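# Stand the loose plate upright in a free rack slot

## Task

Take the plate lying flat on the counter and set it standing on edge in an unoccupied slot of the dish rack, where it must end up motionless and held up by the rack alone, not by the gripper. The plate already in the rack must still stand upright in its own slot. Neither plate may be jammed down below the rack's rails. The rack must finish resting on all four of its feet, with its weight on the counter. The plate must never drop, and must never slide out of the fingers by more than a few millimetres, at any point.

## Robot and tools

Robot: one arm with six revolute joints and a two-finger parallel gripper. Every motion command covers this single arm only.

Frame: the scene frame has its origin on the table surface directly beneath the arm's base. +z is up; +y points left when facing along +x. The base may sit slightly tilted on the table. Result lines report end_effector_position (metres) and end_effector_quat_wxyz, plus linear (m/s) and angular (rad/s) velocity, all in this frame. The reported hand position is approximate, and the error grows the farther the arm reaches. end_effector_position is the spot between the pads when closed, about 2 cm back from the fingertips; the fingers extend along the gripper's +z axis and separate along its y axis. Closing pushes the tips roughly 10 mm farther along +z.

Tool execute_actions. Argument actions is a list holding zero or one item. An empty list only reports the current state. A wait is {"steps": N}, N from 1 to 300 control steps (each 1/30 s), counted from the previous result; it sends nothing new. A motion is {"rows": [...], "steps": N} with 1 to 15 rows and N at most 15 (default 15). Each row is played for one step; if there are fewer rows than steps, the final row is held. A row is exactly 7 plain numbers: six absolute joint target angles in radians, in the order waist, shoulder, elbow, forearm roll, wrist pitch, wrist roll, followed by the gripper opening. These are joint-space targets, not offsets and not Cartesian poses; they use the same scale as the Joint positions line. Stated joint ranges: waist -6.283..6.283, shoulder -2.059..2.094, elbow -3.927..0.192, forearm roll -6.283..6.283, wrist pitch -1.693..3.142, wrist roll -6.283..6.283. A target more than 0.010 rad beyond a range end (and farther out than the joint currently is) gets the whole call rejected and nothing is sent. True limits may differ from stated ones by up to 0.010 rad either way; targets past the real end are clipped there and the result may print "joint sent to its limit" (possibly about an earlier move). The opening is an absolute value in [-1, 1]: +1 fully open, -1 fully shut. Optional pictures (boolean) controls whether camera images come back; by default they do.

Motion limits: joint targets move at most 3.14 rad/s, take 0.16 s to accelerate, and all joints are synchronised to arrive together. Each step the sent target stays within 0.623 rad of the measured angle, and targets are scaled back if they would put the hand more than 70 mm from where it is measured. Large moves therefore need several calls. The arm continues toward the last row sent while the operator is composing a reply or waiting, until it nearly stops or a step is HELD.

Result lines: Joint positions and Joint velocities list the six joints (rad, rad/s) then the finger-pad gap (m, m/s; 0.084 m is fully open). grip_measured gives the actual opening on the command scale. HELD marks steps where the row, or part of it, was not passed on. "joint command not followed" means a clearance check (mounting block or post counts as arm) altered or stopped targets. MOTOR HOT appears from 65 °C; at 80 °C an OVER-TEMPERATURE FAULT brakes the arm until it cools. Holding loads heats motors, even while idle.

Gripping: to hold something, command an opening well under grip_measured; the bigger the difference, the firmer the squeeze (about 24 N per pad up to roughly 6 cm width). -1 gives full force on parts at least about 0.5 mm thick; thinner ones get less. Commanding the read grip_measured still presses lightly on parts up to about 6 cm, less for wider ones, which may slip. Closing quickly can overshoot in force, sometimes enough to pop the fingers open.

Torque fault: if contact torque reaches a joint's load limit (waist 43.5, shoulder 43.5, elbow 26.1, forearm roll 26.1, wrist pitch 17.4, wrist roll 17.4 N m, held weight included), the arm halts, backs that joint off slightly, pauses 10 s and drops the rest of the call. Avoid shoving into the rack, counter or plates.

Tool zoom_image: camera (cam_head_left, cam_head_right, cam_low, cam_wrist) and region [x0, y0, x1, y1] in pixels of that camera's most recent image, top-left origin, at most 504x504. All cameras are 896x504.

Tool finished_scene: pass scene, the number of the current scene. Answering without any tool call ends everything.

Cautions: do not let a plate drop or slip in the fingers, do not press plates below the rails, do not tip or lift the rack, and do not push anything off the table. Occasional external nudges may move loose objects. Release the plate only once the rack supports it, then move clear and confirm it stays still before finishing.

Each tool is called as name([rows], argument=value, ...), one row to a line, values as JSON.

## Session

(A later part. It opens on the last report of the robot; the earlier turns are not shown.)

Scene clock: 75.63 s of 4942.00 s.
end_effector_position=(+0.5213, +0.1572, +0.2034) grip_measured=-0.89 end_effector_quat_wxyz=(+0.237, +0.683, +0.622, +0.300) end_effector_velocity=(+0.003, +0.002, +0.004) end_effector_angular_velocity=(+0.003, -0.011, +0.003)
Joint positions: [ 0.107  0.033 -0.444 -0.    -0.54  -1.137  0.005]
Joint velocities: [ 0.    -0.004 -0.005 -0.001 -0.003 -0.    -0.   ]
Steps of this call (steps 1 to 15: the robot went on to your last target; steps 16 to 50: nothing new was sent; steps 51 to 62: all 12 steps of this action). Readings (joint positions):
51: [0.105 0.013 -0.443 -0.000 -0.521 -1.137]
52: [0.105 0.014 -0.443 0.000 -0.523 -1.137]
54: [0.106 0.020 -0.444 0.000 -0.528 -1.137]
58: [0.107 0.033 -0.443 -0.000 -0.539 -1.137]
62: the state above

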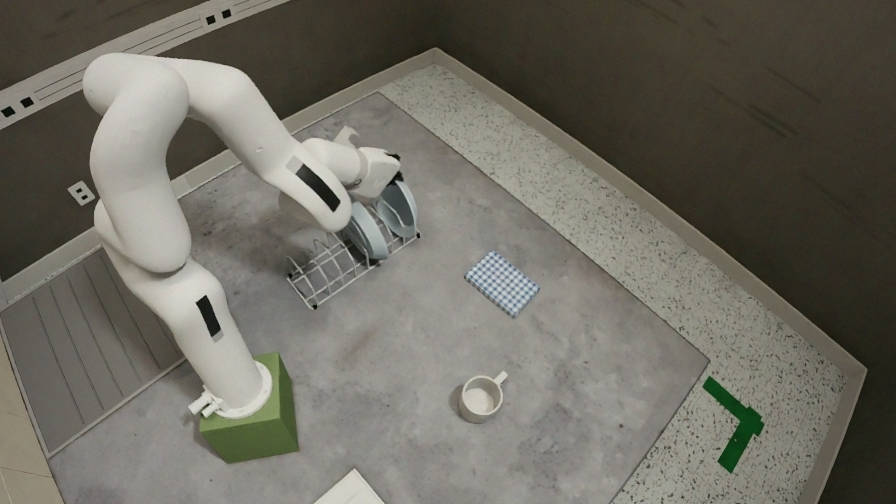

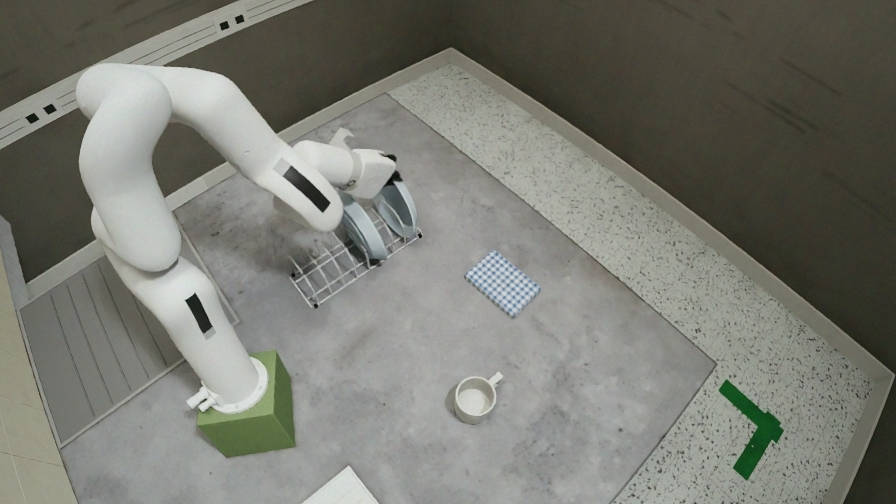

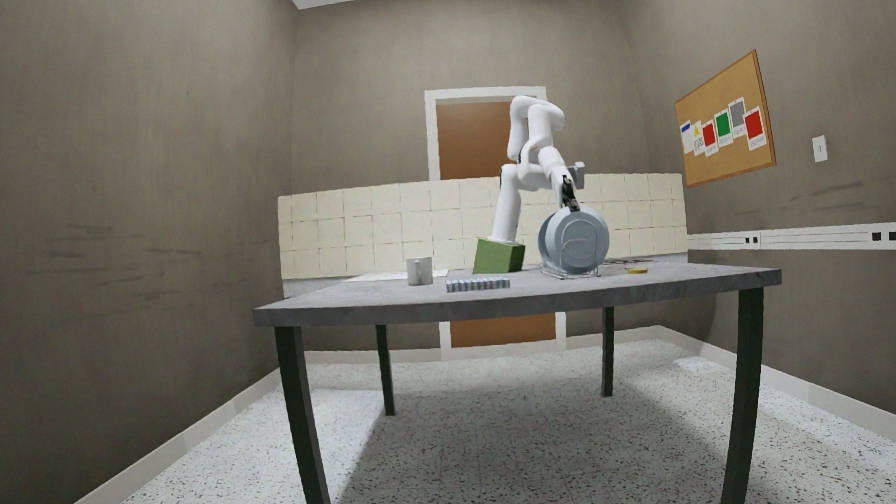

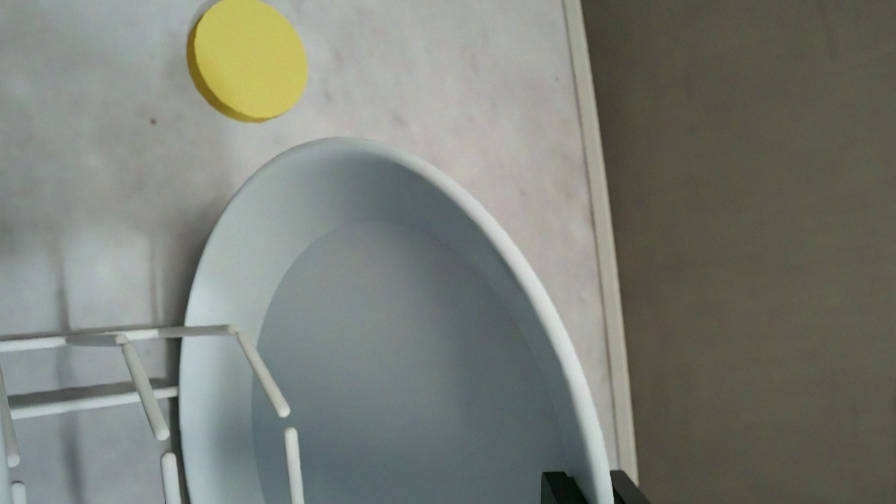

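execute_actions([
  {"rows":[[0.107,0.037,-0.445,0,-0.543,-1.137,-1],[0.108,0.041,-0.445,0,-0.547,-1.137,-1],[0.108,0.045,-0.446,0,-0.550,-1.137,-1],[0.108,0.049,-0.446,0,-0.554,-1.137,-1],[0.109,0.052,-0.447,0,-0.556,-1.137,-1]],"steps":13},
])

zoom_image(camera="cam_low", region=[520,190,630,290])

Scene clock: 77.70 s of 4942.00 s.
end_effector_position=(+0.5226, +0.1577, +0.2008) grip_measured=-0.89 end_effector_quat_wxyz=(+0.238, +0.682, +0.622, +0.303) end_effector_velocity=(-0.001, -0.000, -0.002) end_effector_angular_velocity=(-0.001, +0.005, +0.000)
Joint positions: [ 0.108  0.05  -0.449  0.    -0.558 -1.137  0.005]
Joint velocities: [ 0.001  0.002  0.001 -0.001  0.002  0.     0.   ]
Steps of this call (steps 1 to 15: the robot went on to your last target; steps 16 to 49: nothing new was sent; steps 50 to 62: all 13 steps of this action). Readings (joint positions):
50: [0.107 0.033 -0.444 -0.000 -0.540 -1.137]
51: [0.107 0.034 -0.444 -0.000 -0.541 -1.137]
53: [0.108 0.040 -0.445 -0.000 -0.546 -1.137]
57: [0.108 0.049 -0.449 0.000 -0.557 -1.137]
62: the state above

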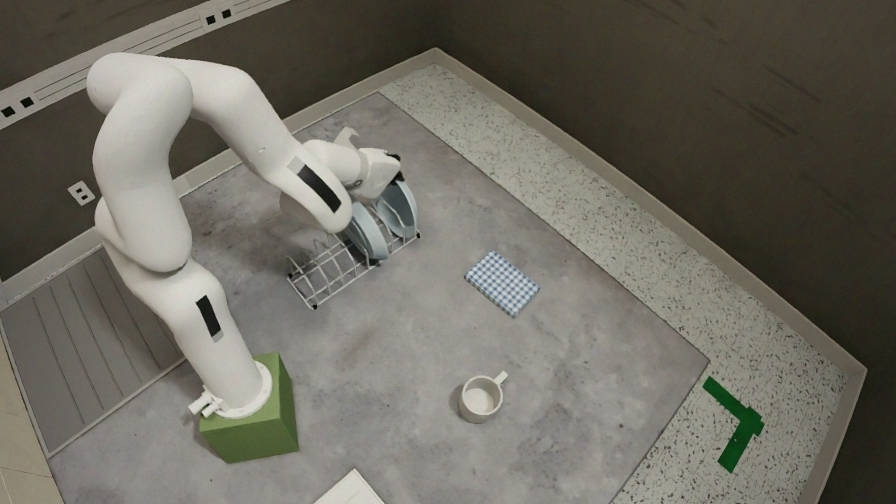

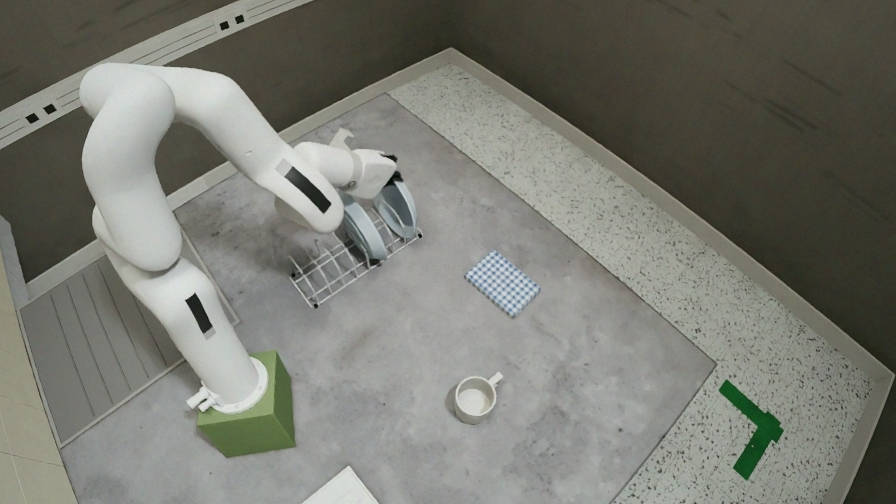

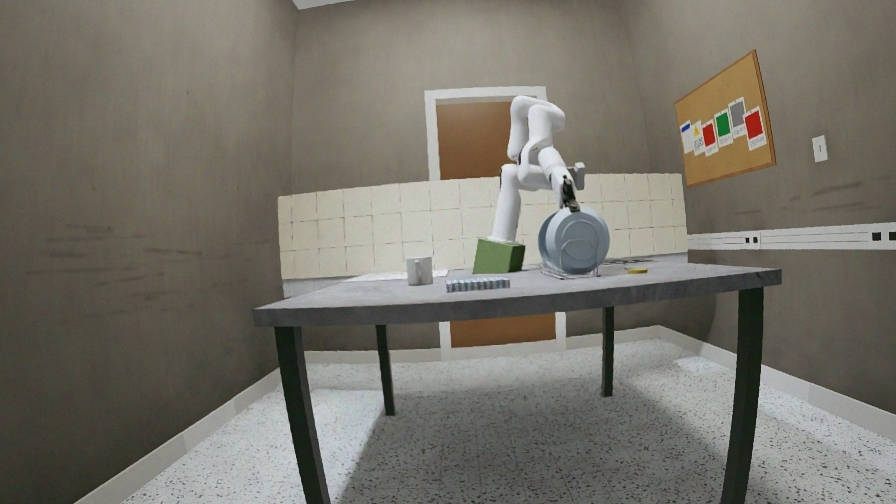

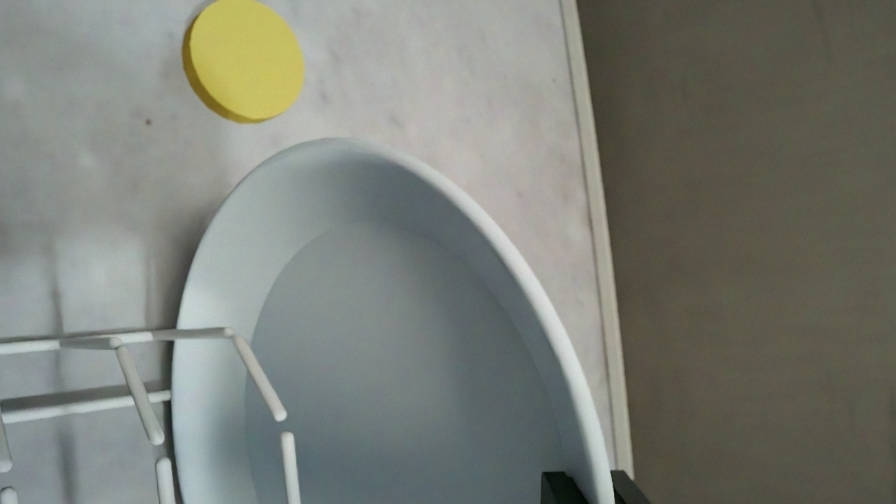

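Region (520, 190, 630, 290) of cam_low's 896x504 image, scaled by 4.582, with more detail than that image has; it fills the top 458 rows of this view, and the rest is white.

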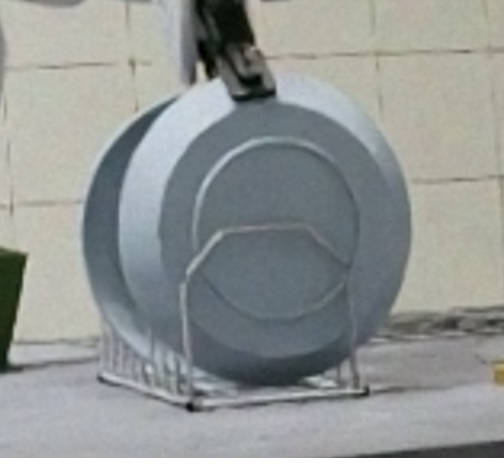

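Contact. Back off a little and release.

execute_actions([
  {"rows":[[0.108,0.049,-0.446,0,-0.554,-1.137,-1],[0.108,0.046,-0.446,0,-0.551,-1.137,-1],[0.108,0.043,-0.446,0,-0.548,-1.137,-1],[0.108,0.043,-0.446,0,-0.548,-1.137,-0.96],[0.108,0.043,-0.446,0,-0.548,-1.137,-0.92],[0.108,0.043,-0.446,0,-0.548,-1.137,-0.89],[0.108,0.043,-0.446,0,-0.548,-1.137,-0.86],[0.108,0.043,-0.446,0,-0.548,-1.137,-0.83],[0.108,0.043,-0.446,0,-0.548,-1.137,-0.8],[0.108,0.043,-0.446,0,-0.548,-1.137,-0.75],[0.108,0.043,-0.446,0,-0.548,-1.137,-0.7],[0.108,0.043,-0.446,0,-0.548,-1.137,-0.65],[0.108,0.043,-0.446,0,-0.548,-1.137,-0.6],[0.108,0.043,-0.446,0,-0.548,-1.137,-0.55],[0.108,0.043,-0.446,0,-0.548,-1.137,-0.5]]},
])

execute_actions([
  {"steps":15},
])

Scene clock: 80.57 s of 4942.00 s.
end_effector_position=(+0.5172, +0.1561, +0.1950) grip_measured=-0.57 end_effector_quat_wxyz=(+0.234, +0.685, +0.625, +0.293) end_effector_velocity=(-0.001, +0.000, -0.001) end_effector_angular_velocity=(-0.001, +0.001, +0.002)
Joint positions: [ 0.11   0.048 -0.44  -0.001 -0.543 -1.137  0.019]
Joint velocities: [ 0.001  0.     0.003 -0.    -0.002 -0.001  0.067]
Steps of this call (steps 1 to 15: the robot went on to your last target; steps 16 to 71: nothing new was sent; steps 72 to 86: all 15 steps of this action). Readings (joint positions):
72: [0.109 0.052 -0.447 0.000 -0.559 -1.137]
73: [0.109 0.051 -0.447 -0.000 -0.558 -1.137]
75: [0.108 0.047 -0.445 -0.000 -0.553 -1.137]
79: [0.109 0.044 -0.445 -0.000 -0.548 -1.137]
86: the state above

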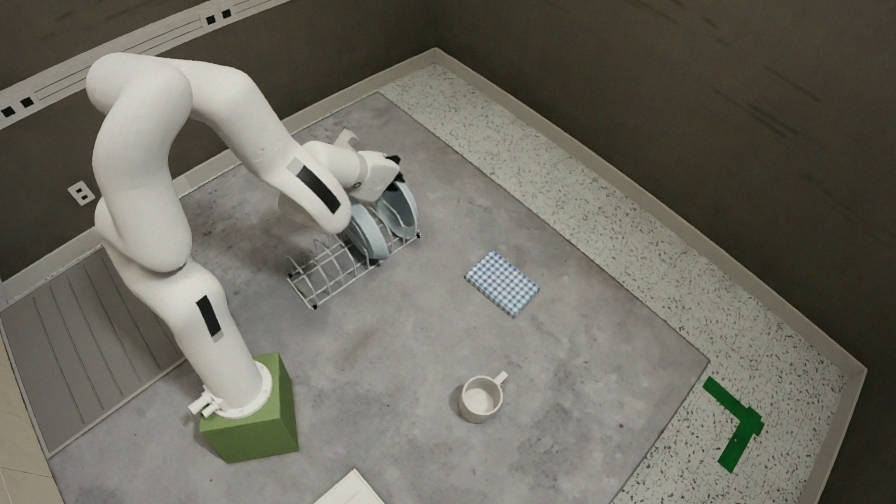

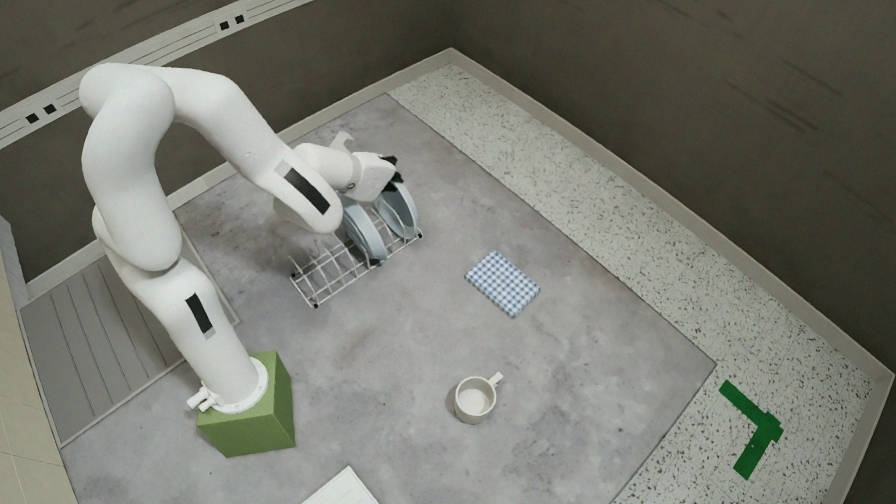

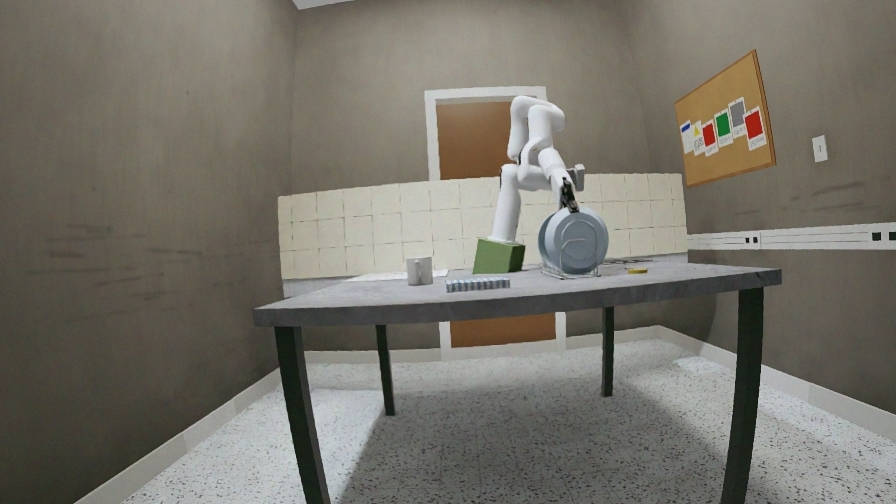

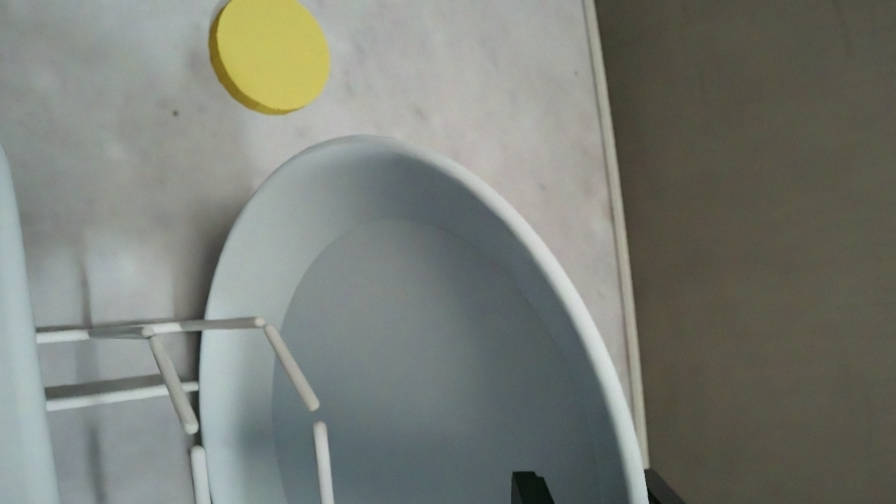

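Scene clock: 81.07 s of 4942.00 s.
end_effector_position=(+0.5212, +0.1573, +0.2007) grip_measured=-0.52 end_effector_quat_wxyz=(+0.237, +0.683, +0.623, +0.300) end_effector_velocity=(+0.001, -0.000, +0.001) end_effector_angular_velocity=(+0.001, -0.004, -0.002)
Joint positions: [ 0.108  0.043 -0.446 -0.    -0.548 -1.137  0.021]
Joint velocities: [-0.001 -0.002 -0.001  0.002 -0.001 -0.    -0.   ]
Steps of this call (steps 1 to 15: the robot went on to your last target). Readings (joint positions):
1: [0.110 0.048 -0.440 -0.001 -0.543 -1.137]
2: [0.109 0.047 -0.441 -0.001 -0.544 -1.137]
4: [0.109 0.046 -0.443 -0.001 -0.545 -1.137]
8: [0.109 0.044 -0.445 -0.000 -0.547 -1.137]
15: the state above
The arm was judged still, so your last target was given up. Only a new action makes it travel on or press farther. Fingers that are still opening or closing keep moving.

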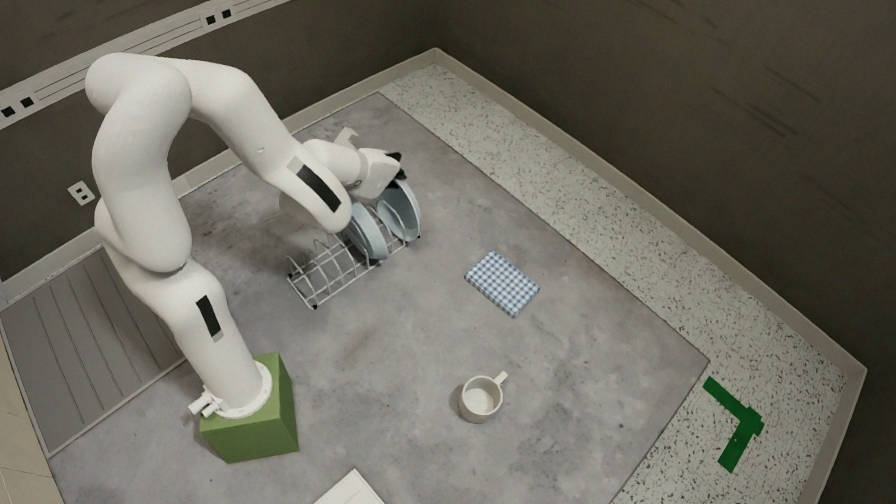

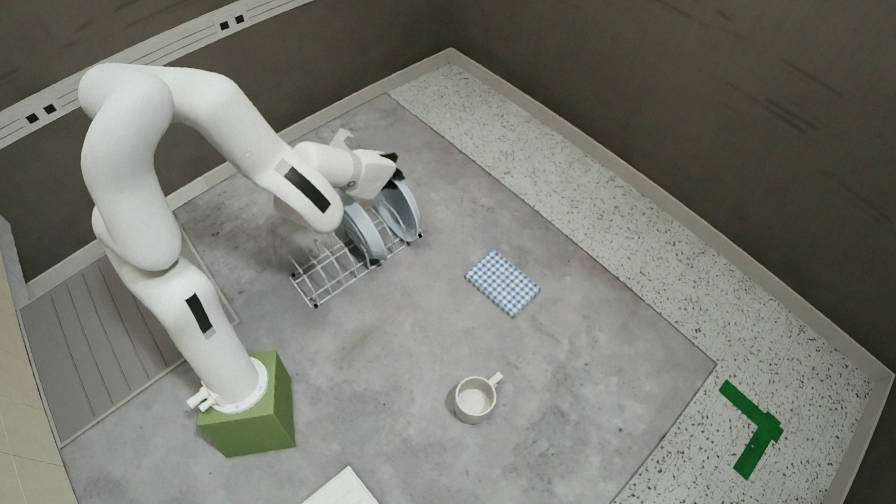

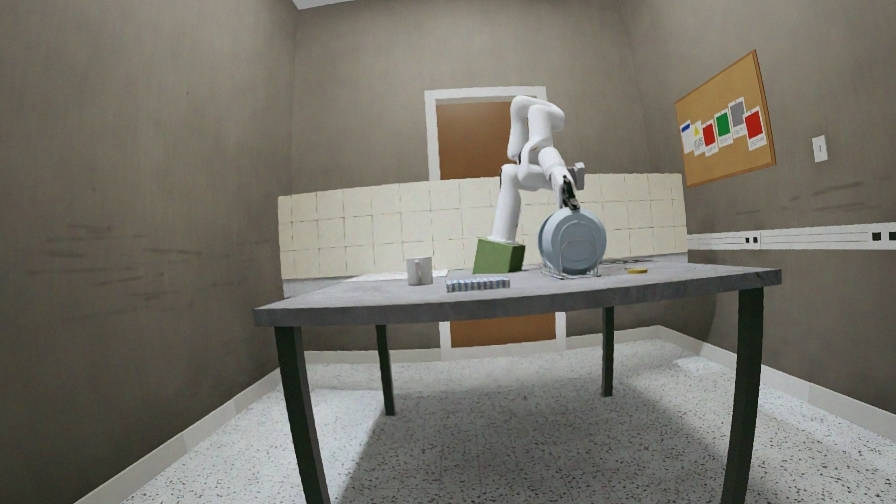

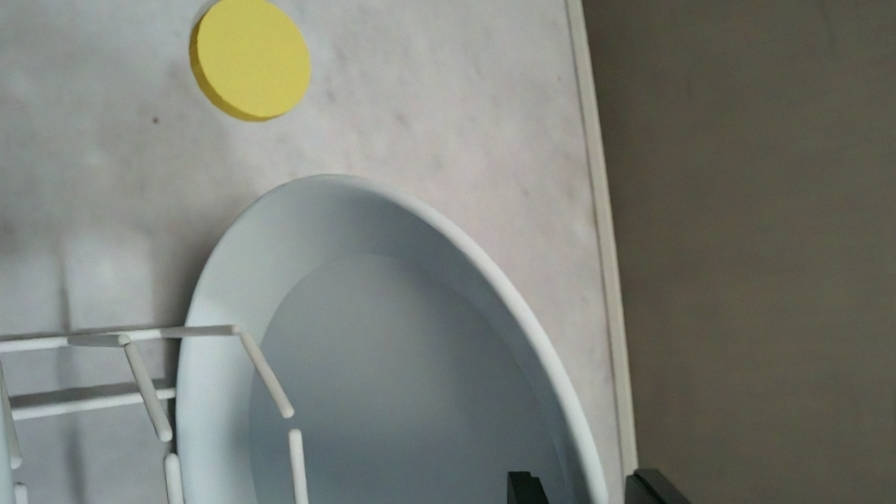

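The plate rolled into its seat. Retreat.

execute_actions([
  {"rows":[[0.108,0.035,-0.443,0,-0.543,-1.137,-0.5],[0.108,0.02,-0.437,0,-0.534,-1.137,-0.5],[0.108,0,-0.429,0,-0.522,-1.137,-0.5],[0.108,-0.02,-0.421,0,-0.51,-1.137,-0.5],[0.108,-0.04,-0.413,0,-0.498,-1.137,-0.5],[0.108,-0.06,-0.405,0,-0.486,-1.137,-0.5],[0.108,-0.08,-0.397,0,-0.474,-1.137,-0.5],[0.108,-0.10,-0.389,0,-0.462,-1.137,-0.5],[0.108,-0.12,-0.381,0,-0.45,-1.137,-0.5],[0.108,-0.14,-0.373,0,-0.438,-1.137,-0.5],[0.108,-0.16,-0.365,0,-0.426,-1.137,-0.5],[0.108,-0.18,-0.357,0,-0.414,-1.137,-0.5],[0.108,-0.20,-0.349,0,-0.402,-1.137,-0.5],[0.108,-0.215,-0.343,0,-0.393,-1.137,-0.5],[0.108,-0.225,-0.34,0,-0.386,-1.137,-0.5]]},
], pictures=false)

execute_actions([
  {"steps":40},
])

zoom_image(camera="cam_low", region=[520,190,630,290])

Scene clock: 86.77 s of 4942.00 s.
end_effector_position=(+0.4989, +0.1598, +0.2438) grip_measured=-0.52 end_effector_quat_wxyz=(+0.237, +0.683, +0.622, +0.300) end_effector_velocity=(-0.061, +0.002, +0.093) end_effector_angular_velocity=(+0.002, -0.006, +0.002)
Joint positions: [ 0.108 -0.188 -0.354  0.    -0.41  -1.137  0.021]
Joint velocities: [ 0.    -0.553  0.218 -0.     0.328 -0.     0.   ]
Steps of this call (steps 1 to 90: nothing new was sent; then 2.20 s passed at rest; steps 91 to 105: all 15 steps of this action). Readings (joint positions):
91: [0.108 0.043 -0.446 -0.000 -0.548 -1.137]
92: [0.108 0.041 -0.445 -0.000 -0.546 -1.137]
94: [0.108 0.024 -0.437 -0.000 -0.535 -1.137]
98: [0.108 -0.049 -0.410 -0.000 -0.493 -1.137]
105: the state above

Scene clock: 88.10 s of 4942.00 s.
end_effector_position=(+0.4947, +0.1598, +0.2497) grip_measured=-0.52 end_effector_quat_wxyz=(+0.237, +0.683, +0.623, +0.300) end_effector_velocity=(+0.000, +0.000, +0.001) end_effector_angular_velocity=(+0.001, -0.001, +0.000)
Joint positions: [ 0.108 -0.225 -0.34  -0.    -0.386 -1.137  0.021]
Joint velocities: [ 0.    -0.    -0.001  0.    -0.    -0.     0.   ]
Steps of this call (steps 1 to 30: the robot went on to your last target; steps 31 to 40: nothing new was sent). Readings (joint positions):
1: [0.108 -0.205 -0.348 0.000 -0.400 -1.137]
2: [0.108 -0.217 -0.343 0.000 -0.393 -1.137]
4: [0.108 -0.225 -0.341 0.000 -0.388 -1.137]
8: [0.108 -0.224 -0.340 0.000 -0.386 -1.137]
40: the state above
The arm was judged still, so your last target was given up. Only a new action makes it travel on or press farther. Fingers that are still opening or closing keep moving.

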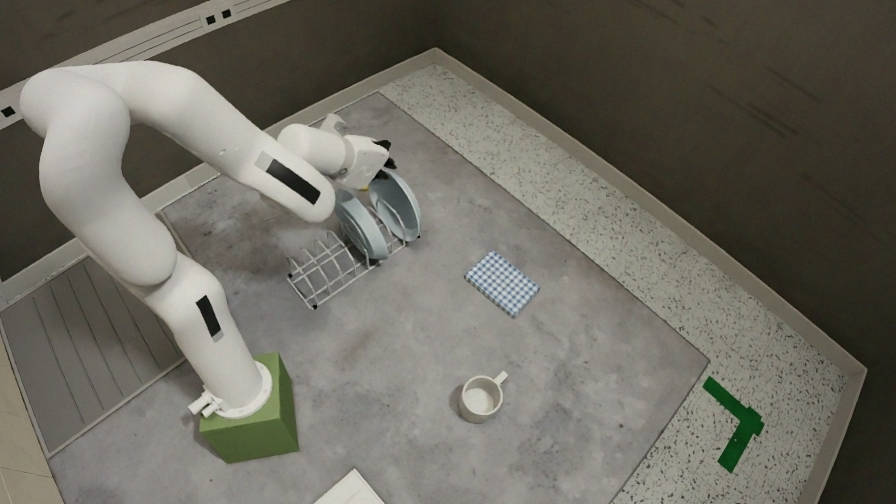

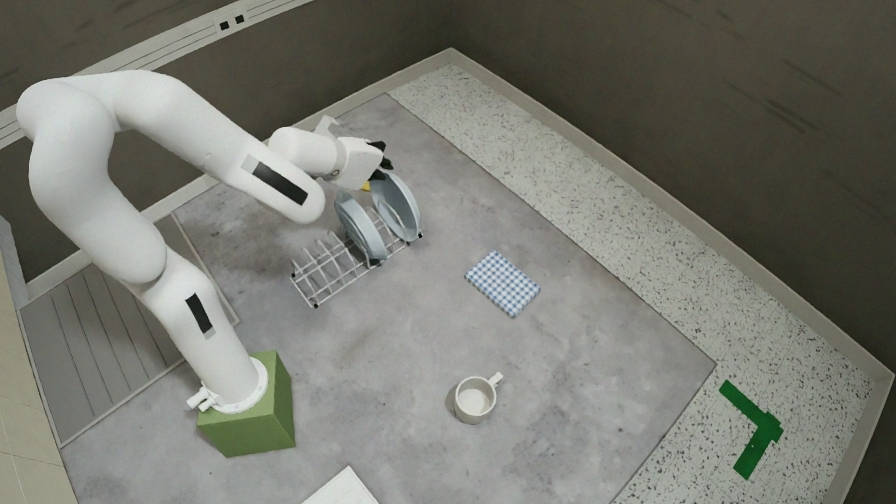

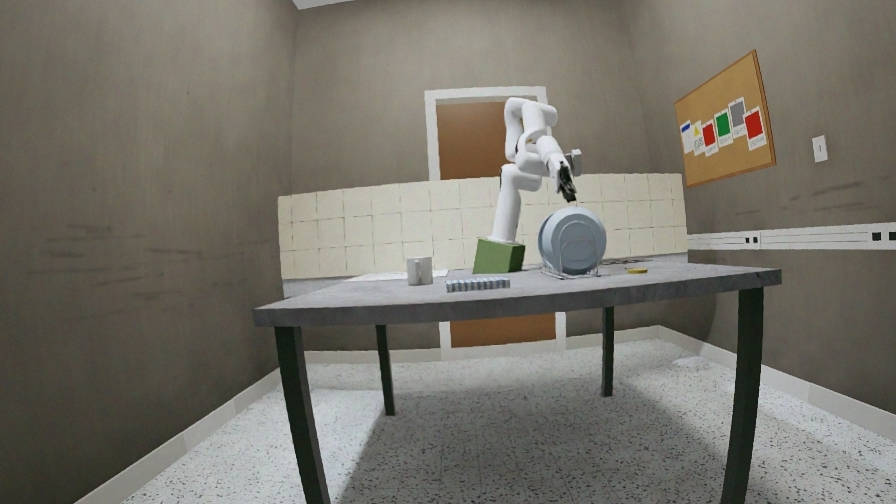

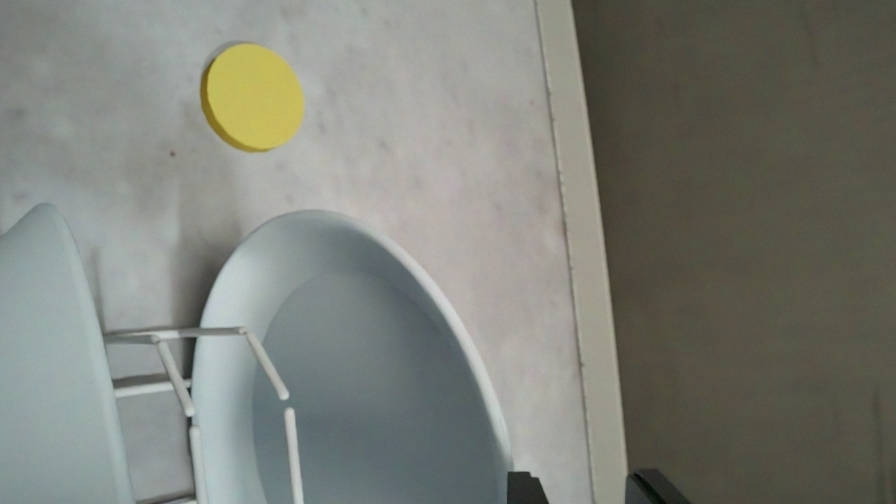

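Region (520, 190, 630, 290) of cam_low's 896x504 image, scaled by 4.582, with more detail than that image has; it fills the top 458 rows of this view, and the rest is white.

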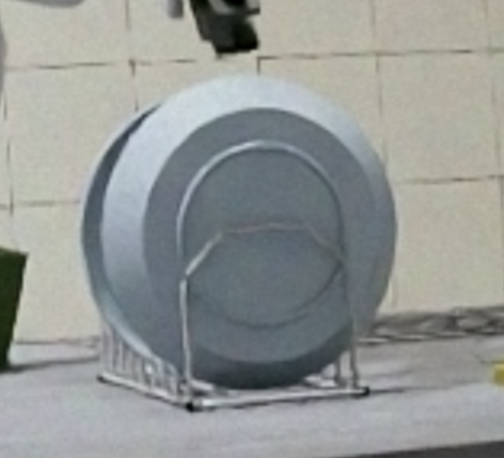

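finished_scene(scene=2)

The scene is finished: the task was done.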